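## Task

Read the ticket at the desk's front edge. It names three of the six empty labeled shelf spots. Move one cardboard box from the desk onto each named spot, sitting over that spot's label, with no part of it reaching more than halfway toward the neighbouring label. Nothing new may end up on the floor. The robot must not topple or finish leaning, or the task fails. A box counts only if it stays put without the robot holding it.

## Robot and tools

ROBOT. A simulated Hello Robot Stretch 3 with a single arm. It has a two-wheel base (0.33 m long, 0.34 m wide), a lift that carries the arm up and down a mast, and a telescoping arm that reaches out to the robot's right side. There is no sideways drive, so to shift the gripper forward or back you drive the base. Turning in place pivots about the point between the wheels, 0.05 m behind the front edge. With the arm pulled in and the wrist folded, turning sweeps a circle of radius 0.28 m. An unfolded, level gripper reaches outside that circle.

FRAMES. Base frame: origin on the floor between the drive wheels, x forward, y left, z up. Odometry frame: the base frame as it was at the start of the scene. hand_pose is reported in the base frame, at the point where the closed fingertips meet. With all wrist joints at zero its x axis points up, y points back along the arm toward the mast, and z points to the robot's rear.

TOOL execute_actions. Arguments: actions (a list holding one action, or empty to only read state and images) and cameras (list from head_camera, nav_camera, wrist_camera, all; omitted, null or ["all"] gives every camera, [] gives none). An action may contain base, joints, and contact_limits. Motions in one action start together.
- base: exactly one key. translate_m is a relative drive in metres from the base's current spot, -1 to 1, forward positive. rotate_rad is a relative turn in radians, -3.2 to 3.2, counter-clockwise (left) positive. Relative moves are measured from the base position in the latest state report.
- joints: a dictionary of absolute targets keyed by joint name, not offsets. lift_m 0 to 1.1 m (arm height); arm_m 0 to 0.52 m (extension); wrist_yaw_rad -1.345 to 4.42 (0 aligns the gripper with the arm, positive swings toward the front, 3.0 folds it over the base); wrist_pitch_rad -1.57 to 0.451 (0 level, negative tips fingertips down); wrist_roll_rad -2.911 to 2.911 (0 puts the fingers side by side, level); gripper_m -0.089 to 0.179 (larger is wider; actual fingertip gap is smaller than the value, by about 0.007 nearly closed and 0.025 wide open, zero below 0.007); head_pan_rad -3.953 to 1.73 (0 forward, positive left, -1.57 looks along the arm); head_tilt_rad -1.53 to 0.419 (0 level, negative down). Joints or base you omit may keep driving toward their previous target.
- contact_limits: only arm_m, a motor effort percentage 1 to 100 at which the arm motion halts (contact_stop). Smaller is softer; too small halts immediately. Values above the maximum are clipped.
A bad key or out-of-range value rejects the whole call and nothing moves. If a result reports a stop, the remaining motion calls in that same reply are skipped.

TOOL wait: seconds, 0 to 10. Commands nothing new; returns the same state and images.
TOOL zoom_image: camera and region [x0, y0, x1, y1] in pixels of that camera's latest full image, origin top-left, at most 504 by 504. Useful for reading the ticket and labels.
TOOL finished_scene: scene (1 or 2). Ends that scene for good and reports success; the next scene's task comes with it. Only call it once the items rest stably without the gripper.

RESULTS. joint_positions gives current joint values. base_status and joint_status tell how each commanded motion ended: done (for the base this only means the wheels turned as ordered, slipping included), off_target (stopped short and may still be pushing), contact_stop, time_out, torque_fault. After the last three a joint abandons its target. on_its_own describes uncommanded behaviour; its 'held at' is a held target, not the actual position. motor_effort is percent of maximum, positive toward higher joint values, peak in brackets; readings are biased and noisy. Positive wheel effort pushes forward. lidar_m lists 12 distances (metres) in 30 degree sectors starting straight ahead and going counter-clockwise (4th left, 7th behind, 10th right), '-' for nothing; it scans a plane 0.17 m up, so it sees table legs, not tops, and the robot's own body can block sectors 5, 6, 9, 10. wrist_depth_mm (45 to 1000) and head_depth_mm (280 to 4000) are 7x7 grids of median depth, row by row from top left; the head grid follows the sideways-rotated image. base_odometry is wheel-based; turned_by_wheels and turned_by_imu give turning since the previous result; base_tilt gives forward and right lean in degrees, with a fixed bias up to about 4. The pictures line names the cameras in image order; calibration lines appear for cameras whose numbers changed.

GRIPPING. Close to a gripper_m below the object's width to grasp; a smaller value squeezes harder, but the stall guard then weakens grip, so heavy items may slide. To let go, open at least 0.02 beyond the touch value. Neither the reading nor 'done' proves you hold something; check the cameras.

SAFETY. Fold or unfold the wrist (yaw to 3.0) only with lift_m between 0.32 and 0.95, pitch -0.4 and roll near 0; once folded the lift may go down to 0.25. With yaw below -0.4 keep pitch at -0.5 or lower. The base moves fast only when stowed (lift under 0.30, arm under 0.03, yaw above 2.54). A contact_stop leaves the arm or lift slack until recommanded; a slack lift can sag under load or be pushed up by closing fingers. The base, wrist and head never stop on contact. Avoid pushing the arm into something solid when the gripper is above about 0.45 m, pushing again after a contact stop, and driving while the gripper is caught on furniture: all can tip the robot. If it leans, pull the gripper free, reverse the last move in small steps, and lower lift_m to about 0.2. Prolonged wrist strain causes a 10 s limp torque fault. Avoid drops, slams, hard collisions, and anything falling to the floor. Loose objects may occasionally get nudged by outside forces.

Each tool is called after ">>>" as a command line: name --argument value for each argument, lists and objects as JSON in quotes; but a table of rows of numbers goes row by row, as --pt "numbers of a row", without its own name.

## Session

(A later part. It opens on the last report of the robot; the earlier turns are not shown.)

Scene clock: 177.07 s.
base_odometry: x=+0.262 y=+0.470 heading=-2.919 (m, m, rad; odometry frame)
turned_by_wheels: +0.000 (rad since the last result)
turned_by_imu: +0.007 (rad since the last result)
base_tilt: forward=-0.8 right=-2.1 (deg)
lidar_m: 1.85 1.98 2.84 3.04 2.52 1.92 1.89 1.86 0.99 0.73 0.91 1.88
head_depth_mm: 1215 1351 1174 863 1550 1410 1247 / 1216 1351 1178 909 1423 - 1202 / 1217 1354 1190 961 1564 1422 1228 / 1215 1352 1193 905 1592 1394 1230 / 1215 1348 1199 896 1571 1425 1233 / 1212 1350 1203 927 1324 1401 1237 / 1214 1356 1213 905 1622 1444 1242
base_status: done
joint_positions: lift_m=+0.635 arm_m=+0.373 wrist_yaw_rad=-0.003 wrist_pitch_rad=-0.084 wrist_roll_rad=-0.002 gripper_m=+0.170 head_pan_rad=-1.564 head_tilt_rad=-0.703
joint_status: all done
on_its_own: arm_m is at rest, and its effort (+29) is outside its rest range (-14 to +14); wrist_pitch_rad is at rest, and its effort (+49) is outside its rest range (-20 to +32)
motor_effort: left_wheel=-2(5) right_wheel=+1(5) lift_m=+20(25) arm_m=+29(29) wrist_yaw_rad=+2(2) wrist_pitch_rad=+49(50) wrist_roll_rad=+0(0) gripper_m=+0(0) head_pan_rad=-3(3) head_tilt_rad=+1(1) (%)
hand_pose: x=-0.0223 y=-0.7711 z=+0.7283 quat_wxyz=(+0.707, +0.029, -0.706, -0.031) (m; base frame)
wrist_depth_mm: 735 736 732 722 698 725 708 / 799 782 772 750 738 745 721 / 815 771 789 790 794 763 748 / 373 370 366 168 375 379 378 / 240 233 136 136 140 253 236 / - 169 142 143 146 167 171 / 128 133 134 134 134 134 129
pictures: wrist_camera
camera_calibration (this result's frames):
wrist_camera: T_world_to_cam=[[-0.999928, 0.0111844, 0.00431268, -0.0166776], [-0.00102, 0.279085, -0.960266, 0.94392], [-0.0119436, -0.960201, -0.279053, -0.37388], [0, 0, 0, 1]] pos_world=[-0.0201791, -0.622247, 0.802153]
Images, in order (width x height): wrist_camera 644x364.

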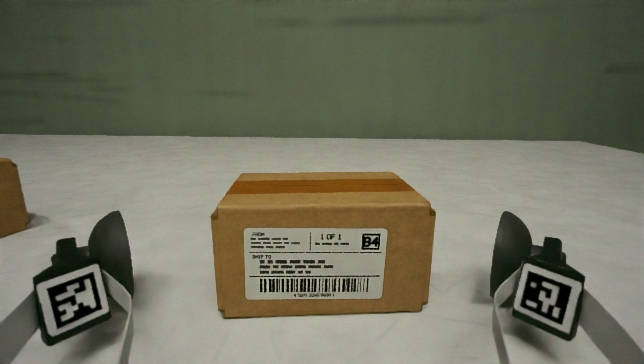

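Gripper body hits the desk edge; raise and pitch down.

>>> execute_actions --actions '[{"joints":{"arm_m":0.33,"lift_m":0.71,"wrist_pitch_rad":-0.15}}]' --cameras '[]'

>>> execute_actions --actions '[{"joints":{"arm_m":0.39,"wrist_pitch_rad":-0.29}}]' --cameras '["wrist_camera","head_camera"]'

Scene clock: 189.17 s.
base_odometry: x=+0.262 y=+0.470 heading=-2.919 (m, m, rad; odometry frame)
turned_by_wheels: +0.000 (rad since the last result)
turned_by_imu: -0.004 (rad since the last result)
base_tilt: forward=-0.5 right=-1.4 (deg)
lidar_m: 1.85 1.98 2.83 3.04 2.53 1.93 1.88 1.87 0.99 0.72 0.91 1.89
head_depth_mm: 1209 1347 1148 852 1537 1434 - / 1206 1345 1153 898 - - 1200 / 1205 1346 1156 964 1581 1409 1224 / 1206 1343 1165 939 1596 1385 1224 / 1198 1345 1168 884 1552 1415 1224 / 1199 1342 1177 912 1379 1390 1229 / 1205 1334 1175 890 1605 1430 1231
base_status: not commanded
joint_positions: lift_m=+0.710 arm_m=+0.330 wrist_yaw_rad=-0.001 wrist_pitch_rad=-0.167 wrist_roll_rad=-0.002 gripper_m=+0.170 head_pan_rad=-1.564 head_tilt_rad=-0.703
joint_status: all done
motor_effort: left_wheel=-1(6) right_wheel=+2(10) lift_m=+24(25) arm_m=-5(26) wrist_yaw_rad=+1(2) wrist_pitch_rad=+8(49) wrist_roll_rad=+0(1) gripper_m=-1(2) head_pan_rad=-4(3) head_tilt_rad=+1(1) (%)
hand_pose: x=-0.0217 y=-0.7240 z=+0.7821 quat_wxyz=(+0.706, +0.059, -0.703, -0.060) (m; base frame)
wrist_depth_mm: 773 750 757 755 734 709 701 / 828 797 796 767 764 750 768 / 750 762 780 807 789 775 765 / 440 440 447 448 453 463 468 / 267 309 298 213 320 347 325 / - 240 222 188 226 241 250 / 189 196 194 195 198 200 194
pictures: none
No camera images: the call's "cameras" was empty. Leave "cameras" out to get every camera's image.

Scene clock: 190.77 s.
base_odometry: x=+0.262 y=+0.470 heading=-2.919 (m, m, rad; odometry frame)
turned_by_wheels: +0.000 (rad since the last result)
turned_by_imu: +0.000 (rad since the last result)
base_tilt: forward=-0.4 right=-1.4 (deg)
lidar_m: 1.85 1.98 2.83 3.06 2.53 1.93 1.88 1.87 0.99 0.72 0.90 1.89
head_depth_mm: 1206 1347 1149 852 1542 1432 - / 1208 1344 1149 897 - 1385 1194 / 1198 1344 1157 - 1607 1404 1224 / 1202 1340 1163 - 1594 1384 1227 / 1205 1339 1172 878 1555 1416 1222 / 1201 1339 1174 910 1381 1386 1231 / 1206 1340 1181 890 1601 1417 1229
base_status: not commanded
joint_positions: lift_m=+0.710 arm_m=+0.390 wrist_yaw_rad=-0.001 wrist_pitch_rad=-0.306 wrist_roll_rad=-0.002 gripper_m=+0.170 head_pan_rad=-1.564 head_tilt_rad=-0.703
joint_status: all done
motor_effort: left_wheel=-1(1) right_wheel=+2(2) lift_m=+24(24) arm_m=+5(5) wrist_yaw_rad=+1(0) wrist_pitch_rad=+7(8) wrist_roll_rad=+0(0) gripper_m=+0(0) head_pan_rad=-4(4) head_tilt_rad=+1(3) (%)
hand_pose: x=-0.0217 y=-0.7717 z=+0.7484 quat_wxyz=(+0.700, +0.108, -0.698, -0.108) (m; base frame)
wrist_depth_mm: 724 703 690 693 680 677 668 / 661 697 698 721 691 684 693 / 397 407 414 416 423 435 438 / 286 286 290 295 299 299 302 / 227 226 151 144 160 241 233 / - 186 129 130 136 185 192 / 151 157 143 144 149 159 156
pictures: head_camera (sideways: a quarter turn clockwise sets it upright), wrist_camera
camera_calibration (this result's frames):
head_camera: T_world_to_cam=[[0.0304077, 0.636582, -0.77061, 1.02334], [0.999134, -0.0412553, 0.00534516, -0.0131384], [-0.0283891, -0.770105, -0.637285, 0.782935], [0, 0, 0, 1]] pos_world=[0.0042365, -0.0490377, 1.28762]
wrist_camera: T_world_to_cam=[[-0.999949, 0.00748203, 0.00674044, -0.0208327], [-0.0022775, 0.483967, -0.875083, 1.05763], [-0.00980955, -0.875054, -0.483926, -0.149752], [0, 0, 0, 1]] pos_world=[-0.0198918, -0.642745, 0.853189]
Images, in order (width x height): head_camera 896x504, wrist_camera 644x364.

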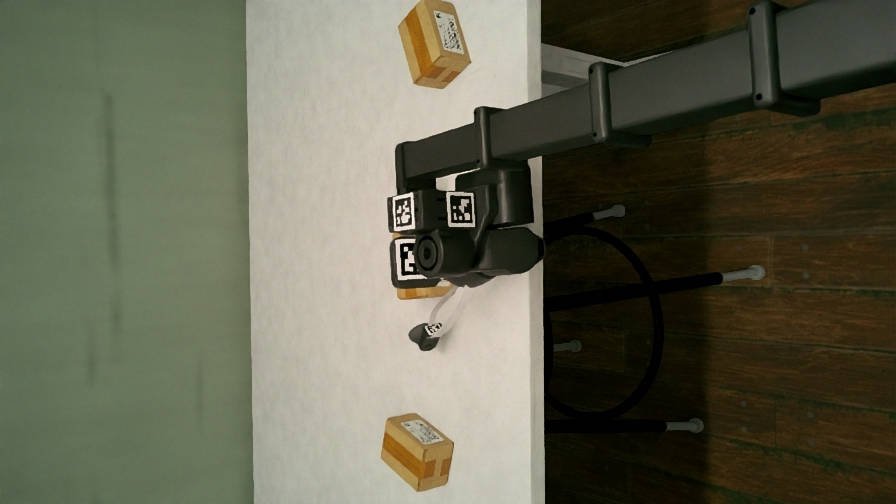

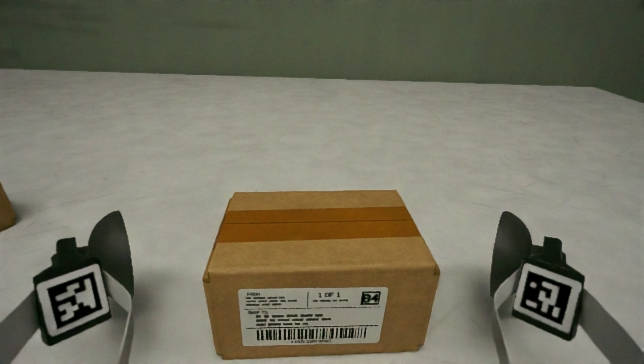

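>>> execute_actions --actions '[{"joints":{"gripper_m":0.055,"lift_m":0.70}}]' --cameras '[]'

>>> execute_actions --actions '[{"joints":{"lift_m":0.73,"arm_m":0.0}}]' --cameras '["wrist_camera"]'

>>> execute_actions --actions '[{"base":{"rotate_rad":1.9},"joints":{"lift_m":0.29,"wrist_yaw_rad":2.6}}]' --cameras '[]'

>>> execute_actions --actions '[{"base":{"translate_m":1}}]' --cameras '[]'

>>> execute_actions --actions '[{"base":{"translate_m":1}}]' --cameras '[]'

>>> execute_actions --actions '[{"base":{"translate_m":0.63}}]' --cameras '[]'

>>> execute_actions --actions '[{"base":{"rotate_rad":1.22},"joints":{"lift_m":0.64,"wrist_yaw_rad":0,"head_tilt_rad":-0.85}}]'

Scene clock: 204.93 s.
base_odometry: x=+0.262 y=+0.470 heading=-2.919 (m, m, rad; odometry frame)
turned_by_wheels: +0.000 (rad since the last result)
turned_by_imu: +0.001 (rad since the last result)
base_tilt: forward=-0.2 right=-1.5 (deg)
lidar_m: 1.85 1.98 2.83 3.04 2.53 1.93 1.88 1.86 0.99 0.72 0.91 1.89
head_depth_mm: 1204 1340 1147 852 1545 1440 - / 1205 1345 1155 899 802 1384 1201 / 1206 1345 1160 - 1617 1414 1218 / 1203 1341 1165 - 1588 1383 1221 / 1202 1335 1168 879 1558 1413 1227 / 1203 1344 1174 909 1387 1393 1230 / 1202 1332 1179 892 1599 1426 1228
base_status: not commanded
joint_positions: lift_m=+0.700 arm_m=+0.390 wrist_yaw_rad=-0.001 wrist_pitch_rad=-0.307 wrist_roll_rad=-0.002 gripper_m=+0.056 head_pan_rad=-1.564 head_tilt_rad=-0.703
joint_status: all done
motor_effort: left_wheel=-1(1) right_wheel=+2(2) lift_m=+17(19) arm_m=+5(5) wrist_yaw_rad=+1(1) wrist_pitch_rad=+8(8) wrist_roll_rad=+0(0) gripper_m=-23(99) head_pan_rad=-4(3) head_tilt_rad=+1(1) (%)
hand_pose: x=-0.0217 y=-0.7716 z=+0.7386 quat_wxyz=(+0.700, +0.108, -0.698, -0.108) (m; base frame)
wrist_depth_mm: 701 689 689 681 682 662 666 / 615 628 642 669 679 695 679 / 373 377 385 389 393 402 409 / 264 269 254 165 276 281 286 / 206 213 127 128 129 216 217 / 170 177 130 132 133 180 176 / 148 140 140 141 143 148 148
pictures: none
No camera images: the call's "cameras" was empty. Leave "cameras" out to get every camera's image.

Scene clock: 209.00 s.
base_odometry: x=+0.262 y=+0.470 heading=-2.919 (m, m, rad; odometry frame)
turned_by_wheels: +0.000 (rad since the last result)
turned_by_imu: +0.001 (rad since the last result)
base_tilt: forward=-0.6 right=-1.7 (deg)
lidar_m: 1.85 1.97 2.83 3.03 2.53 1.93 1.89 1.87 0.99 0.72 0.91 1.88
head_depth_mm: 1207 1344 1145 851 1534 1393 1245 / 1206 1342 1155 896 1537 1404 1245 / 1205 1341 1159 901 1578 1319 1242 / 1202 1340 1168 904 1556 564 - / 1206 1339 1171 907 1553 1385 1228 / 1201 1343 1178 910 1386 1394 1230 / 1201 1336 1181 890 1604 1418 1232
base_status: not commanded
joint_positions: lift_m=+0.730 arm_m=+0.001 wrist_yaw_rad=-0.001 wrist_pitch_rad=-0.317 wrist_roll_rad=-0.002 gripper_m=+0.056 head_pan_rad=-1.564 head_tilt_rad=-0.703
joint_status: all done
motor_effort: left_wheel=+0(1) right_wheel=+2(2) lift_m=+25(26) arm_m=-5(6) wrist_yaw_rad=+1(1) wrist_pitch_rad=+13(13) wrist_roll_rad=+0(0) gripper_m=-23(23) head_pan_rad=-4(4) head_tilt_rad=+1(1) (%)
hand_pose: x=-0.0217 y=-0.3815 z=+0.7656 quat_wxyz=(+0.699, +0.112, -0.697, -0.112) (m; base frame)
wrist_depth_mm: - - - - - - - / 733 657 759 779 787 822 - / 437 455 462 458 473 451 490 / - - 396 167 383 383 387 / - - 127 129 130 - - / - - 130 132 134 - - / 981 992 877 949 940 - -
pictures: wrist_camera
camera_calibration (this result's frames):
wrist_camera: T_world_to_cam=[[-0.999949, 0.00740767, 0.00681696, -0.0239549], [-0.00226903, 0.493891, -0.869521, 0.883461], [-0.00980796, -0.869492, -0.493849, 0.209713], [0, 0, 0, 1]] pos_world=[-0.0198922, -0.253812, 0.871918]
Images, in order (width x height): wrist_camera 644x364.

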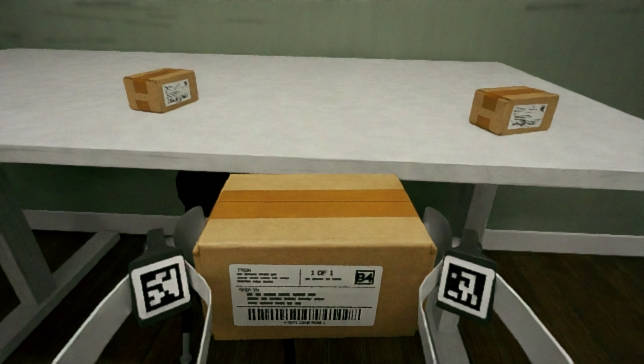

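Scene clock: 213.83 s.
base_odometry: x=+0.262 y=+0.470 heading=-1.019 (m, m, rad; odometry frame)
turned_by_wheels: +1.900 (rad since the last result)
turned_by_imu: +1.875 (rad since the last result)
base_tilt: forward=-0.6 right=-1.5 (deg)
lidar_m: 3.11 2.05 1.88 1.90 1.52 0.72 0.91 1.30 1.85 1.87 2.36 3.02
head_depth_mm: 1559 1733 1937 2042 1653 1400 1220 / 1617 1792 2000 2039 1659 1405 1220 / 1665 1852 2106 2052 1679 1403 1219 / 1730 1944 2195 2048 1675 1413 1227 / 1784 2004 2283 2055 1676 1416 1227 / 1847 2081 2370 2063 1680 1423 1228 / 1908 2162 2428 2077 1696 1422 1230
base_status: done
joint_positions: lift_m=+0.290 arm_m=+0.001 wrist_yaw_rad=+2.597 wrist_pitch_rad=-0.318 wrist_roll_rad=-0.002 gripper_m=+0.056 head_pan_rad=-1.564 head_tilt_rad=-0.703
joint_status: all done
motor_effort: left_wheel=-2(6) right_wheel=+4(8) lift_m=+18(24) arm_m=-5(5) wrist_yaw_rad=+2(3) wrist_pitch_rad=+13(13) wrist_roll_rad=+0(0) gripper_m=-23(23) head_pan_rad=-3(4) head_tilt_rad=+1(2) (%)
hand_pose: x=+0.1009 y=+0.0562 z=+0.3259 quat_wxyz=(+0.296, +0.702, -0.079, +0.643) (m; base frame)
wrist_depth_mm: - - - - - - - / - - - - - - - / - - - - - - - / 879 912 877 168 933 970 984 / 710 732 127 128 130 723 737 / 590 604 130 132 134 617 589 / 501 479 459 470 486 500 515
pictures: none
No camera images: the call's "cameras" was empty. Leave "cameras" out to get every camera's image.

Scene clock: 218.90 s.
base_odometry: x=+0.786 y=-0.382 heading=-1.019 (m, m, rad; odometry frame)
turned_by_wheels: +0.000 (rad since the last result)
turned_by_imu: +0.006 (rad since the last result)
base_tilt: forward=-0.3 right=-1.5 (deg)
lidar_m: 2.33 1.63 1.50 1.53 1.91 1.86 1.70 2.42 2.25 2.27 2.39 2.15
head_depth_mm: 1911 2124 2320 2031 1657 1408 1217 / 1963 2187 2409 2040 1663 1408 1225 / 2020 2270 2462 2034 1669 1408 1225 / 2084 2339 2541 2040 1667 1417 1226 / 2144 2411 2609 2058 1668 1415 1227 / 2228 2496 2637 2049 1689 1407 1228 / 2297 2532 2564 2060 1679 1424 1231
base_status: done
joint_positions: lift_m=+0.290 arm_m=+0.001 wrist_yaw_rad=+2.598 wrist_pitch_rad=-0.318 wrist_roll_rad=-0.002 gripper_m=+0.056 head_pan_rad=-1.564 head_tilt_rad=-0.703
joint_status: not commanded
motor_effort: left_wheel=-2(5) right_wheel=+3(12) lift_m=+18(18) arm_m=-5(4) wrist_yaw_rad=+2(2) wrist_pitch_rad=+13(13) wrist_roll_rad=+0(0) gripper_m=-23(23) head_pan_rad=-3(3) head_tilt_rad=+1(1) (%)
hand_pose: x=+0.1007 y=+0.0563 z=+0.3259 quat_wxyz=(+0.296, +0.702, -0.079, +0.644) (m; base frame)
wrist_depth_mm: - - - - - - - / - - - - - - - / - - - - - - - / 866 908 847 167 933 947 928 / 701 728 126 127 129 718 756 / 585 602 130 132 133 604 601 / 503 480 470 460 487 505 506
pictures: none
No camera images: the call's "cameras" was empty. Leave "cameras" out to get every camera's image.

Scene clock: 224.07 s.
base_odometry: x=+1.310 y=-1.234 heading=-1.019 (m, m, rad; odometry frame)
turned_by_wheels: +0.000 (rad since the last result)
turned_by_imu: +0.006 (rad since the last result)
base_tilt: forward=-0.5 right=-1.6 (deg)
lidar_m: 1.33 1.22 1.12 1.14 1.42 2.98 2.82 2.85 2.63 2.03 1.47 1.23
head_depth_mm: 2236 2474 2596 2017 1659 1413 1216 / 2319 2567 2621 2043 1658 1412 1222 / 2382 2612 2619 2033 1668 1414 1225 / 2445 2435 2459 2036 1670 1407 1226 / 2544 2709 2561 2068 1677 1422 1231 / 2590 2813 2681 2054 1688 1430 1233 / 2290 2001 2205 2040 1686 1425 1228
base_status: done
joint_positions: lift_m=+0.290 arm_m=+0.001 wrist_yaw_rad=+2.598 wrist_pitch_rad=-0.318 wrist_roll_rad=-0.002 gripper_m=+0.056 head_pan_rad=-1.564 head_tilt_rad=-0.703
joint_status: not commanded
motor_effort: left_wheel=-3(8) right_wheel=+3(11) lift_m=+18(19) arm_m=-4(5) wrist_yaw_rad=+2(1) wrist_pitch_rad=+13(13) wrist_roll_rad=+0(0) gripper_m=-23(23) head_pan_rad=-3(3) head_tilt_rad=+1(2) (%)
hand_pose: x=+0.1007 y=+0.0563 z=+0.3259 quat_wxyz=(+0.296, +0.702, -0.079, +0.644) (m; base frame)
wrist_depth_mm: 967 - - - - - - / - - - - - - - / - - - - - - - / 898 885 856 166 933 953 940 / 698 718 127 128 129 739 743 / 580 615 131 131 133 597 603 / 505 483 471 465 489 505 513
pictures: none
No camera images: the call's "cameras" was empty. Leave "cameras" out to get every camera's image.

Scene clock: 227.87 s.
base_odometry: x=+1.640 y=-1.770 heading=-1.019 (m, m, rad; odometry frame)
turned_by_wheels: +0.000 (rad since the last result)
turned_by_imu: +0.004 (rad since the last result)
base_tilt: forward=-0.5 right=-1.7 (deg)
lidar_m: 0.70 0.95 0.88 0.89 1.12 2.36 3.41 3.11 2.40 1.26 0.77 0.89
head_depth_mm: 2469 2593 2521 2029 1657 1398 1217 / 2551 2462 2511 2043 1669 1414 1218 / 2611 2859 2616 2056 1672 1411 1222 / 1770 1972 2209 2014 1663 1414 1225 / 1755 1946 1722 1888 1673 1417 1224 / 1112 1226 1371 1596 1678 1420 1226 / 1106 1248 1445 1614 1644 1421 1230
base_status: done
joint_positions: lift_m=+0.290 arm_m=+0.001 wrist_yaw_rad=+2.598 wrist_pitch_rad=-0.318 wrist_roll_rad=-0.002 gripper_m=+0.056 head_pan_rad=-1.564 head_tilt_rad=-0.703
joint_status: not commanded
motor_effort: left_wheel=-2(8) right_wheel=+4(11) lift_m=+18(18) arm_m=-5(5) wrist_yaw_rad=+1(2) wrist_pitch_rad=+13(13) wrist_roll_rad=+0(0) gripper_m=-23(23) head_pan_rad=-3(3) head_tilt_rad=+1(1) (%)
hand_pose: x=+0.1007 y=+0.0563 z=+0.3259 quat_wxyz=(+0.296, +0.702, -0.079, +0.644) (m; base frame)
wrist_depth_mm: 771 796 812 826 865 952 903 / 796 872 876 907 955 963 921 / 858 921 928 975 - - 910 / 863 928 874 168 951 970 922 / 709 733 127 128 129 737 711 / 586 602 130 132 133 611 575 / 495 479 473 479 487 507 505
pictures: none
No camera images: the call's "cameras" was empty. Leave "cameras" out to get every camera's image.

Scene clock: 231.87 s.
base_odometry: x=+1.640 y=-1.770 heading=+0.201 (m, m, rad; odometry frame)
turned_by_wheels: +1.220 (rad since the last result)
turned_by_imu: +1.203 (rad since the last result)
base_tilt: forward=-0.3 right=-1.4 (deg)
lidar_m: 0.88 0.93 1.31 3.39 3.87 2.95 2.41 1.26 0.77 0.89 0.70 0.91
head_depth_mm: 619 909 1013 938 1322 1291 1196 / 620 904 1007 942 1383 1285 - / 623 900 1007 919 1379 1289 - / 625 898 994 922 1387 1287 1147 / 627 894 997 920 1383 1277 1165 / 629 886 1000 925 1364 1276 1165 / 632 885 985 925 1163 1316 1170
base_status: done
joint_positions: lift_m=+0.640 arm_m=+0.001 wrist_yaw_rad=+0.003 wrist_pitch_rad=-0.318 wrist_roll_rad=-0.002 gripper_m=+0.056 head_pan_rad=-1.564 head_tilt_rad=-0.840
joint_status: all done
motor_effort: left_wheel=-2(7) right_wheel=+3(10) lift_m=+25(31) arm_m=-5(5) wrist_yaw_rad=-2(4) wrist_pitch_rad=+13(13) wrist_roll_rad=+0(0) gripper_m=-23(22) head_pan_rad=-4(3) head_tilt_rad=-4(13) (%)
hand_pose: x=-0.0209 y=-0.3814 z=+0.6754 quat_wxyz=(+0.699, +0.113, -0.697, -0.111) (m; base frame)
wrist_depth_mm: 400 585 592 596 574 577 556 / 408 546 602 614 615 617 547 / 417 440 416 424 426 434 440 / 618 599 702 167 711 721 559 / 863 562 127 128 128 773 541 / 953 533 130 132 133 712 577 / 915 697 758 724 768 753 629
pictures: head_camera (sideways: a quarter turn clockwise sets it upright), nav_camera (sideways: a quarter turn counterclockwise sets it upright), wrist_camera
camera_calibration (this result's frames):
head_camera: T_world_to_cam=[[0.0296917, 0.735505, -0.676868, 0.901172], [0.999136, -0.0415307, -0.00130008, -0.00448671], [-0.029067, -0.676245, -0.736103, 0.911468], [0, 0, 0, 1]] pos_world=[0.00421913, -0.0466281, 1.2809]
nav_camera: T_world_to_cam=[[-0.00575398, -0.769197, 0.638986, -0.789623], [-0.999959, -0.000058199, -0.00907454, 0.0652183], [0.0070173, -0.639012, -0.769165, 0.957418], [0, 0, 0, 1]] pos_world=[0.0539537, 0.00442929, 1.24156]
wrist_camera: T_world_to_cam=[[-0.999968, 0.00417424, 0.006829, -0.0238219], [-0.00387004, 0.494683, -0.869065, 0.80493], [-0.00700587, -0.869064, -0.494651, 0.166041], [0, 0, 0, 1]] pos_world=[-0.0195428, -0.253786, 0.781832]
Images, in order (width x height): head_camera 896x504, nav_camera 672x504, wrist_camera 644x364.

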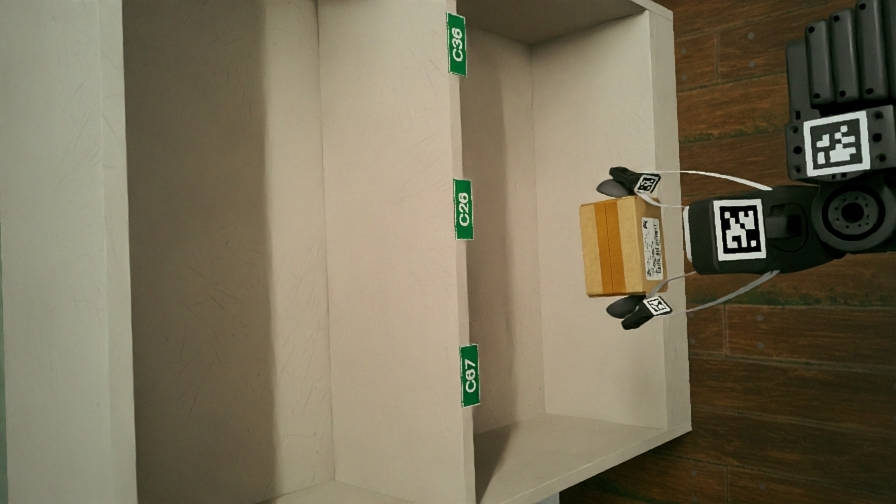

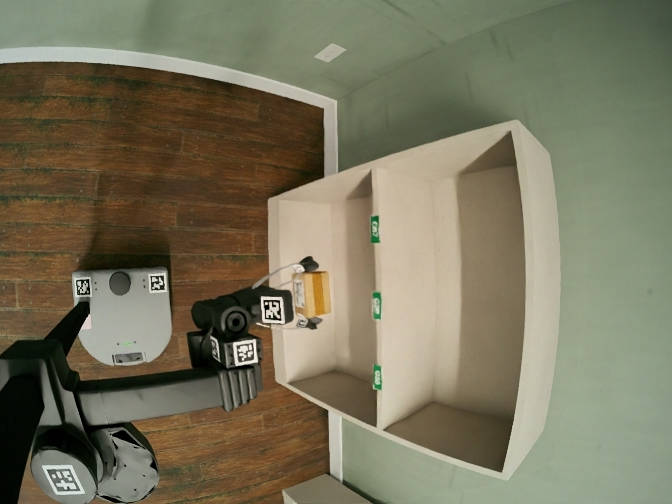

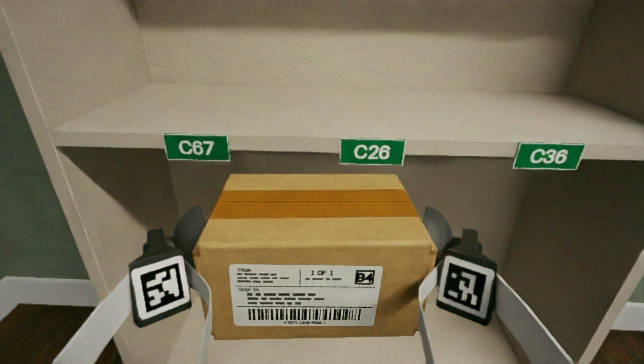

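>>> execute_actions --actions '[{"base":{"translate_m":-0.065},"joints":{"arm_m":0.345,"lift_m":0.65}}]' --cameras '[]'

>>> execute_actions --actions '[{"joints":{"lift_m":0.617}}]' --cameras '["head_camera"]'

Scene clock: 244.10 s.
base_odometry: x=+1.577 y=-1.783 heading=+0.201 (m, m, rad; odometry frame)
turned_by_wheels: +0.000 (rad since the last result)
turned_by_imu: +0.001 (rad since the last result)
base_tilt: forward=-0.3 right=-1.4 (deg)
lidar_m: 0.95 1.00 1.41 3.43 3.75 2.87 2.34 1.21 0.73 0.89 0.73 0.97
head_depth_mm: 618 906 1010 937 1281 1309 1177 / 620 902 1005 915 - - 1144 / 622 896 1000 - 1378 1286 1160 / 624 893 1008 - 1384 1284 1162 / 626 891 998 923 1389 1281 1160 / 629 884 1001 926 1380 1283 1161 / 633 880 998 926 1271 1297 1167
base_status: done
joint_positions: lift_m=+0.650 arm_m=+0.345 wrist_yaw_rad=+0.001 wrist_pitch_rad=-0.318 wrist_roll_rad=-0.002 gripper_m=+0.056 head_pan_rad=-1.564 head_tilt_rad=-0.840
joint_status: all done
motor_effort: left_wheel=-2(6) right_wheel=+3(5) lift_m=+25(25) arm_m=+5(1) wrist_yaw_rad=-1(2) wrist_pitch_rad=+13(13) wrist_roll_rad=+0(0) gripper_m=-23(23) head_pan_rad=-4(3) head_tilt_rad=-3(3) (%)
hand_pose: x=-0.0212 y=-0.7254 z=+0.6854 quat_wxyz=(+0.699, +0.113, -0.697, -0.112) (m; base frame)
wrist_depth_mm: 275 274 272 271 269 268 269 / 294 295 291 292 287 286 289 / 316 312 313 310 312 307 308 / 311 309 299 166 324 324 324 / 243 250 127 128 129 253 255 / 200 208 130 132 132 210 208 / 175 166 162 145 168 174 175
pictures: none
No camera images: the call's "cameras" was empty. Leave "cameras" out to get every camera's image.

Scene clock: 245.20 s.
base_odometry: x=+1.577 y=-1.783 heading=+0.201 (m, m, rad; odometry frame)
turned_by_wheels: +0.000 (rad since the last result)
turned_by_imu: +0.000 (rad since the last result)
base_tilt: forward=-0.5 right=-1.5 (deg)
lidar_m: 0.95 1.00 1.41 3.38 3.78 2.87 2.34 1.20 0.73 0.89 0.73 0.97
head_depth_mm: 619 910 1014 939 1266 1307 1181 / 621 901 1005 919 1403 - 1150 / 622 897 999 - 1372 1290 1160 / 624 896 999 - 1390 1281 1166 / 628 889 995 911 1385 1285 1166 / 630 887 998 921 1378 1282 1161 / 632 882 1001 929 1279 1291 1169
base_status: not commanded
joint_positions: lift_m=+0.617 arm_m=+0.345 wrist_yaw_rad=+0.001 wrist_pitch_rad=-0.281 wrist_roll_rad=-0.002 gripper_m=+0.056 head_pan_rad=-1.564 head_tilt_rad=-0.840
joint_status: all done
motor_effort: left_wheel=-2(2) right_wheel=+3(3) lift_m=+15(25) arm_m=+5(5) wrist_yaw_rad=-1(1) wrist_pitch_rad=-4(13) wrist_roll_rad=+0(0) gripper_m=-23(23) head_pan_rad=-3(3) head_tilt_rad=-3(4) (%)
hand_pose: x=-0.0212 y=-0.7291 z=+0.6618 quat_wxyz=(+0.701, +0.100, -0.699, -0.099) (m; base frame)
wrist_depth_mm: 275 274 273 273 271 270 268 / 290 289 289 292 288 286 286 / 312 310 308 309 310 305 306 / 274 274 261 167 283 287 291 / 210 221 126 127 129 218 219 / 171 177 131 132 134 180 176 / 148 139 140 141 142 147 148
pictures: head_camera (sideways: a quarter turn clockwise sets it upright)
camera_calibration (this result's frames):
head_camera: T_world_to_cam=[[0.0296916, 0.735505, -0.676868, 0.901173], [0.999136, -0.0415306, -0.00130007, -0.00448672], [-0.0290669, -0.676245, -0.736103, 0.911468], [0, 0, 0, 1]] pos_world=[0.00421914, -0.0466281, 1.2809]
Images, in order (width x height): head_camera 896x504.

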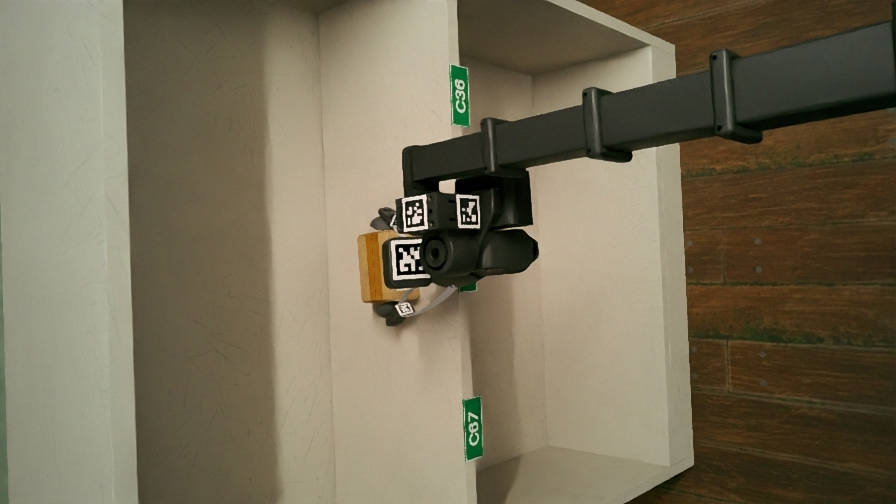

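>>> execute_actions --actions '[{"joints":{"gripper_m":0.14,"lift_m":0.632}}]' --cameras '[]'

>>> execute_actions --actions '[{"joints":{"arm_m":0.1}}]' --cameras '["wrist_camera"]'

>>> execute_actions --actions '[{"base":{"rotate_rad":1.75},"joints":{"arm_m":0,"lift_m":0.29,"wrist_yaw_rad":2.6,"gripper_m":0.08}}]' --cameras '[]'

>>> execute_actions --actions '[{"base":{"translate_m":1}}]' --cameras '[]'

>>> execute_actions --actions '[{"base":{"translate_m":1}}]' --cameras '[]'

>>> execute_actions --actions '[{"base":{"translate_m":0.5}}]' --cameras '[]'

>>> execute_actions --actions '[{"base":{"rotate_rad":1.42},"joints":{"lift_m":0.71,"wrist_yaw_rad":0,"gripper_m":0.175,"head_tilt_rad":-0.7}}]'

Scene clock: 256.67 s.
base_odometry: x=+1.577 y=-1.783 heading=+0.201 (m, m, rad; odometry frame)
turned_by_wheels: +0.000 (rad since the last result)
turned_by_imu: +0.001 (rad since the last result)
base_tilt: forward=-0.4 right=-1.6 (deg)
lidar_m: 0.95 1.00 1.41 3.42 3.78 2.88 2.33 1.20 0.74 0.89 0.73 0.97
head_depth_mm: 617 906 1009 938 1274 1305 1177 / 620 902 1005 916 1415 - 1144 / 622 900 1001 - 1365 1289 1161 / 624 893 998 - 1379 1288 1160 / 628 891 998 910 1387 1283 1170 / 630 890 1001 920 1383 1284 1165 / 632 883 1003 926 1274 1294 1168
base_status: not commanded
joint_positions: lift_m=+0.632 arm_m=+0.345 wrist_yaw_rad=+0.001 wrist_pitch_rad=-0.313 wrist_roll_rad=-0.002 gripper_m=+0.140 head_pan_rad=-1.564 head_tilt_rad=-0.840
joint_status: all done
motor_effort: left_wheel=-2(2) right_wheel=+3(3) lift_m=+25(19) arm_m=+4(5) wrist_yaw_rad=-1(1) wrist_pitch_rad=+11(13) wrist_roll_rad=+0(0) gripper_m=+0(94) head_pan_rad=-3(4) head_tilt_rad=-5(4) (%)
hand_pose: x=-0.0212 y=-0.7260 z=+0.6687 quat_wxyz=(+0.700, +0.111, -0.697, -0.110) (m; base frame)
wrist_depth_mm: 274 274 274 274 273 271 266 / 294 292 289 291 288 288 285 / 320 314 313 309 307 306 308 / 281 279 280 284 289 291 295 / 217 230 144 138 154 235 226 / 185 - 129 130 134 - 186 / - 152 144 144 146 156 156
pictures: none
No camera images: the call's "cameras" was empty. Leave "cameras" out to get every camera's image.

Scene clock: 259.70 s.
base_odometry: x=+1.577 y=-1.783 heading=+0.201 (m, m, rad; odometry frame)
turned_by_wheels: +0.000 (rad since the last result)
turned_by_imu: +0.001 (rad since the last result)
base_tilt: forward=-0.5 right=-1.5 (deg)
lidar_m: 0.95 0.99 1.41 3.42 3.77 2.88 2.34 1.20 0.73 0.89 0.73 0.97
head_depth_mm: 618 907 1005 940 1274 1303 1177 / 620 904 1007 918 1386 - 1139 / 623 898 1002 945 1380 - 1144 / 625 895 996 899 1412 1284 1164 / 628 891 998 922 1388 1283 1163 / 629 889 1003 925 1380 1282 1166 / 631 883 1000 926 1270 1290 1168
base_status: not commanded
joint_positions: lift_m=+0.632 arm_m=+0.100 wrist_yaw_rad=+0.001 wrist_pitch_rad=-0.312 wrist_roll_rad=-0.002 gripper_m=+0.140 head_pan_rad=-1.564 head_tilt_rad=-0.840
joint_status: all done
motor_effort: left_wheel=-2(2) right_wheel=+3(3) lift_m=+25(24) arm_m=-5(4) wrist_yaw_rad=+0(1) wrist_pitch_rad=+10(11) wrist_roll_rad=+0(0) gripper_m=-1(0) head_pan_rad=-3(4) head_tilt_rad=-3(5) (%)
hand_pose: x=-0.0212 y=-0.4818 z=+0.6689 quat_wxyz=(+0.700, +0.111, -0.697, -0.110) (m; base frame)
wrist_depth_mm: 484 496 490 492 490 498 472 / 493 539 523 507 527 517 474 / 385 397 398 352 412 424 420 / 318 322 323 313 315 319 315 / 495 642 662 659 657 614 468 / 488 - 733 725 715 - 457 / 531 748 776 777 755 680 423
pictures: wrist_camera
camera_calibration (this result's frames):
wrist_camera: T_world_to_cam=[[-0.999962, 0.00551049, 0.00678667, -0.0229903], [-0.00322361, 0.489188, -0.872173, 0.848396], [-0.00812605, -0.872161, -0.489151, 0.0703669], [0, 0, 0, 1]] pos_world=[-0.0196827, -0.353527, 0.774524]
Images, in order (width x height): wrist_camera 644x364.

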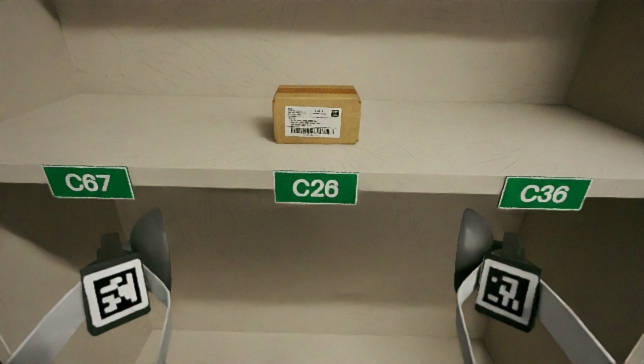

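Scene clock: 263.63 s.
base_odometry: x=+1.577 y=-1.783 heading=+1.950 (m, m, rad; odometry frame)
turned_by_wheels: +1.750 (rad since the last result)
turned_by_imu: +1.727 (rad since the last result)
base_tilt: forward=-0.4 right=-1.5 (deg)
lidar_m: 3.31 3.31 2.82 1.89 1.11 0.73 0.85 0.73 0.95 0.95 1.08 1.78
head_depth_mm: 814 920 1066 1266 1451 1311 1156 / 824 938 1089 1293 1469 1309 1163 / 839 953 1107 1317 1475 1314 1166 / 851 967 1128 1350 1502 1310 1164 / 861 985 1150 1381 1508 1314 1168 / 876 1006 1179 1417 1510 1315 1167 / 892 992 1198 1455 1507 1317 1164
base_status: done
joint_positions: lift_m=+0.290 arm_m=+0.001 wrist_yaw_rad=+2.597 wrist_pitch_rad=-0.311 wrist_roll_rad=-0.002 gripper_m=+0.080 head_pan_rad=-1.564 head_tilt_rad=-0.840
joint_status: all done
motor_effort: left_wheel=-2(5) right_wheel=+4(8) lift_m=+18(19) arm_m=-5(9) wrist_yaw_rad=+2(3) wrist_pitch_rad=+10(10) wrist_roll_rad=+0(0) gripper_m=+0(95) head_pan_rad=-4(3) head_tilt_rad=-3(4) (%)
hand_pose: x=+0.1012 y=+0.0567 z=+0.3275 quat_wxyz=(+0.294, +0.701, -0.081, +0.644) (m; base frame)
wrist_depth_mm: - - - - - - - / - - - - - - - / - - - - - - - / 896 911 904 962 954 973 921 / 707 720 742 726 755 737 745 / 584 591 595 594 590 611 611 / 497 491 504 498 510 508 510
pictures: none
No camera images: the call's "cameras" was empty. Leave "cameras" out to get every camera's image.

Scene clock: 268.80 s.
base_odometry: x=+1.206 y=-0.854 heading=+1.950 (m, m, rad; odometry frame)
turned_by_wheels: +0.000 (rad since the last result)
turned_by_imu: +0.006 (rad since the last result)
base_tilt: forward=-0.4 right=-1.5 (deg)
lidar_m: 2.42 2.89 2.59 2.36 2.18 1.61 1.71 1.38 1.17 1.17 1.33 2.22
head_depth_mm: 1014 981 1329 1575 1502 1305 1159 / 1029 982 1359 1608 1496 1312 1159 / 1046 986 1379 1640 1503 1311 1162 / 1058 1023 1417 1636 1507 1309 1166 / 1076 1029 1435 1686 1506 1313 1163 / 1093 1035 1468 1683 1507 1319 1171 / 1110 1079 1500 1707 1514 1315 1168
base_status: done
joint_positions: lift_m=+0.290 arm_m=+0.001 wrist_yaw_rad=+2.598 wrist_pitch_rad=-0.311 wrist_roll_rad=-0.002 gripper_m=+0.080 head_pan_rad=-1.564 head_tilt_rad=-0.840
joint_status: not commanded
motor_effort: left_wheel=-2(6) right_wheel=+3(11) lift_m=+18(18) arm_m=-5(5) wrist_yaw_rad=+2(2) wrist_pitch_rad=+10(10) wrist_roll_rad=+0(0) gripper_m=+0(0) head_pan_rad=-4(3) head_tilt_rad=-3(4) (%)
hand_pose: x=+0.1011 y=+0.0568 z=+0.3275 quat_wxyz=(+0.294, +0.701, -0.081, +0.645) (m; base frame)
wrist_depth_mm: - - - - - - - / - - - - - - - / - - - - - - - / 900 904 891 939 952 921 973 / 704 720 741 727 752 755 747 / 578 599 601 598 587 605 613 / 485 498 501 504 509 503 521
pictures: none
No camera images: the call's "cameras" was empty. Leave "cameras" out to get every camera's image.

Scene clock: 273.97 s.
base_odometry: x=+0.836 y=+0.075 heading=+1.950 (m, m, rad; odometry frame)
turned_by_wheels: +0.000 (rad since the last result)
turned_by_imu: +0.006 (rad since the last result)
base_tilt: forward=-0.4 right=-1.6 (deg)
lidar_m: 1.43 1.56 2.33 2.34 2.69 2.63 2.59 1.64 1.40 1.40 1.59 1.87
head_depth_mm: 1219 1383 1588 1743 1491 1308 1160 / 1235 1410 1622 1751 1497 1309 1161 / 1255 1434 1657 1748 1502 1313 1162 / 1274 1460 1684 1750 1504 1302 1165 / 1296 1481 1745 1766 1505 1311 1170 / 1312 1502 1765 1764 1503 1320 1164 / 1342 1536 1805 1759 1505 1314 1172
base_status: done
joint_positions: lift_m=+0.290 arm_m=+0.001 wrist_yaw_rad=+2.598 wrist_pitch_rad=-0.311 wrist_roll_rad=-0.002 gripper_m=+0.080 head_pan_rad=-1.564 head_tilt_rad=-0.840
joint_status: not commanded
motor_effort: left_wheel=-3(7) right_wheel=+3(11) lift_m=+18(18) arm_m=-5(5) wrist_yaw_rad=+1(2) wrist_pitch_rad=+10(10) wrist_roll_rad=+0(0) gripper_m=-1(0) head_pan_rad=-3(3) head_tilt_rad=-4(5) (%)
hand_pose: x=+0.1011 y=+0.0568 z=+0.3275 quat_wxyz=(+0.294, +0.701, -0.081, +0.645) (m; base frame)
wrist_depth_mm: - - - - - - - / - - - - - - - / - - - - - - - / 920 898 940 959 949 954 952 / 718 700 771 716 743 736 758 / 580 597 583 591 582 603 600 / 499 498 506 507 509 509 514
pictures: none
No camera images: the call's "cameras" was empty. Leave "cameras" out to get every camera's image.

Scene clock: 277.33 s.
base_odometry: x=+0.651 y=+0.539 heading=+1.950 (m, m, rad; odometry frame)
turned_by_wheels: +0.000 (rad since the last result)
turned_by_imu: +0.003 (rad since the last result)
base_tilt: forward=-0.7 right=-1.5 (deg)
lidar_m: 0.93 0.84 2.23 2.23 2.56 3.08 3.06 1.78 1.52 1.51 1.64 1.39
head_depth_mm: 1318 1501 1740 1752 1504 1305 1155 / 1339 1523 1762 1759 1501 1308 1160 / 1363 1553 1789 1763 1504 1313 1167 / 1384 1578 1852 1764 1508 1307 1165 / 1410 1610 1882 1757 1507 1311 1166 / 1429 1638 1913 1763 1508 1316 1165 / 1454 1676 1949 1766 1512 1321 1166
base_status: done
joint_positions: lift_m=+0.290 arm_m=+0.001 wrist_yaw_rad=+2.598 wrist_pitch_rad=-0.311 wrist_roll_rad=-0.002 gripper_m=+0.080 head_pan_rad=-1.564 head_tilt_rad=-0.840
joint_status: not commanded
motor_effort: left_wheel=-2(8) right_wheel=+3(11) lift_m=+18(18) arm_m=-5(5) wrist_yaw_rad=+2(2) wrist_pitch_rad=+10(10) wrist_roll_rad=+0(0) gripper_m=-1(1) head_pan_rad=-3(4) head_tilt_rad=-4(3) (%)
hand_pose: x=+0.1010 y=+0.0568 z=+0.3275 quat_wxyz=(+0.294, +0.701, -0.081, +0.645) (m; base frame)
wrist_depth_mm: - - - - - - - / - - - - - - - / - - - - - - - / 939 952 936 902 948 955 964 / 716 721 766 717 767 720 753 / 582 595 605 602 574 605 602 / 490 495 501 507 515 504 508
pictures: none
No camera images: the call's "cameras" was empty. Leave "cameras" out to get every camera's image.

Scene clock: 282.00 s.
base_odometry: x=+0.651 y=+0.539 heading=-2.913 (m, m, rad; odometry frame)
turned_by_wheels: +1.420 (rad since the last result)
turned_by_imu: +1.401 (rad since the last result)
base_tilt: forward=-0.5 right=-1.5 (deg)
lidar_m: 2.22 2.39 3.09 3.06 1.98 1.54 1.51 1.61 1.41 0.93 0.84 1.57
head_depth_mm: 1198 1332 1503 1734 1657 1407 1237 / 1202 1338 1515 1731 1663 1406 1240 / 1205 1337 1209 899 1584 1411 1240 / 1202 1344 1168 906 1424 1407 - / 1210 1341 1168 852 1596 1439 1221 / 1206 1347 1171 909 1552 1424 1227 / 1210 1349 1176 914 1595 1389 1228
base_status: done
joint_positions: lift_m=+0.710 arm_m=+0.001 wrist_yaw_rad=+0.002 wrist_pitch_rad=-0.311 wrist_roll_rad=-0.002 gripper_m=+0.175 head_pan_rad=-1.564 head_tilt_rad=-0.704
joint_status: all done
motor_effort: left_wheel=-2(10) right_wheel=+3(10) lift_m=+25(21) arm_m=-5(5) wrist_yaw_rad=-2(3) wrist_pitch_rad=+10(10) wrist_roll_rad=+0(0) gripper_m=+0(96) head_pan_rad=-3(4) head_tilt_rad=+0(13) (%)
hand_pose: x=-0.0210 y=-0.3822 z=+0.7472 quat_wxyz=(+0.700, +0.111, -0.697, -0.109) (m; base frame)
wrist_depth_mm: - - - - - - 987 / 651 658 599 705 - - - / 406 409 413 415 458 - - / 651 695 - - - - - / - - - - - - - / - - - - - - - / 953 946 991 968 996 - 982
pictures: head_camera (sideways: a quarter turn clockwise sets it upright), nav_camera (sideways: a quarter turn counterclockwise sets it upright), wrist_camera
camera_calibration (this result's frames):
head_camera: T_world_to_cam=[[0.030402, 0.637538, -0.769819, 1.02231], [0.999134, -0.0412637, 0.00528497, -0.01306], [-0.0283962, -0.769313, -0.63824, 0.784178], [0, 0, 0, 1]] pos_world=[0.00423629, -0.0490199, 1.28755]
nav_camera: T_world_to_cam=[[-0.00642963, -0.676027, 0.736848, -0.917146], [-0.99995, -0.00134424, -0.0099587, 0.066371], [0.00772286, -0.736875, -0.675985, 0.83623], [0, 0, 0, 1]] pos_world=[0.0540126, -0.00372949, 1.24174]
wrist_camera: T_world_to_cam=[[-0.999966, 0.00467165, 0.00678091, -0.0241867], [-0.00363734, 0.488195, -0.872727, 0.867961], [-0.00738748, -0.872722, -0.488161, 0.194618], [0, 0, 0, 1]] pos_world=[-0.0195911, -0.253773, 0.852662]
Images, in order (width x height): head_camera 896x504, nav_camera 672x504, wrist_camera 644x364.

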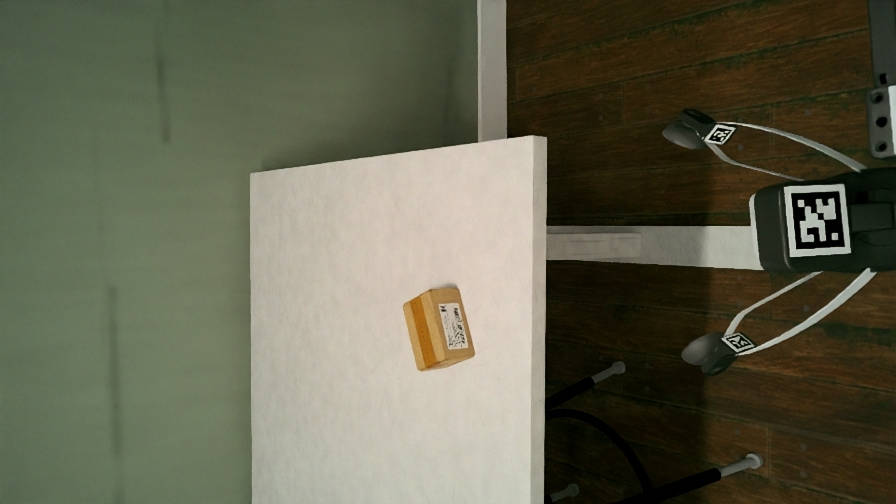

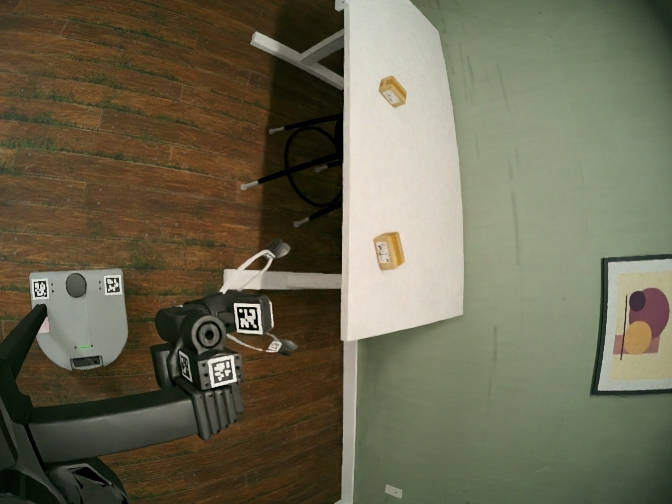

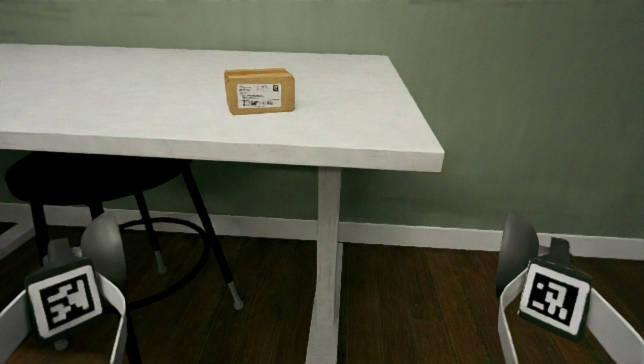

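>>> execute_actions --actions '[{"joints":{"arm_m":0.375,"wrist_yaw_rad":0.35}}]' --cameras '["wrist_camera"]'

Scene clock: 289.27 s.
base_odometry: x=+0.651 y=+0.539 heading=-2.913 (m, m, rad; odometry frame)
turned_by_wheels: +0.000 (rad since the last result)
turned_by_imu: +0.002 (rad since the last result)
base_tilt: forward=-0.4 right=-1.4 (deg)
lidar_m: 2.22 2.39 3.10 3.06 1.99 1.53 1.51 1.61 1.41 0.94 0.84 1.57
head_depth_mm: 1199 1337 1509 1732 1657 1452 - / 1199 1331 1510 1703 - 1371 1195 / 1202 1345 1206 - 1605 1414 1220 / 1199 1340 1161 - 1555 1383 1224 / 1206 1345 1166 858 1593 1421 1226 / 1210 1350 1172 910 1565 1419 1231 / 1209 1356 1173 909 1600 1391 1230
base_status: not commanded
joint_positions: lift_m=+0.710 arm_m=+0.375 wrist_yaw_rad=+0.348 wrist_pitch_rad=-0.311 wrist_roll_rad=-0.002 gripper_m=+0.175 head_pan_rad=-1.564 head_tilt_rad=-0.704
joint_status: all done
motor_effort: left_wheel=-2(2) right_wheel=+3(3) lift_m=+24(24) arm_m=+5(1) wrist_yaw_rad=+1(2) wrist_pitch_rad=+10(10) wrist_roll_rad=+0(0) gripper_m=-1(0) head_pan_rad=-3(3) head_tilt_rad=+1(1) (%)
hand_pose: x=+0.0593 y=-0.7420 z=+0.7472 quat_wxyz=(+0.708, +0.229, -0.668, +0.013) (m; base frame)
wrist_depth_mm: - 971 878 777 679 644 583 / 659 648 678 693 711 645 607 / 390 396 403 414 418 417 436 / 288 282 283 293 294 300 301 / 231 224 147 142 209 241 234 / - 182 141 138 142 187 192 / 150 155 150 150 152 157 153
pictures: wrist_camera
camera_calibration (this result's frames):
wrist_camera: T_world_to_cam=[[-0.942146, -0.335136, 0.00678068, -0.197757], [-0.169183, 0.457957, -0.872727, 1.03129], [0.289377, -0.823383, -0.488161, -0.0997883], [0, 0, 0, 1]] pos_world=[0.0170376, -0.620725, 0.852662]
Images, in order (width x height): wrist_camera 644x364.

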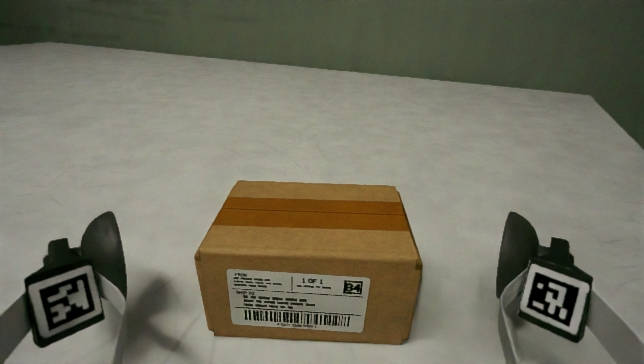

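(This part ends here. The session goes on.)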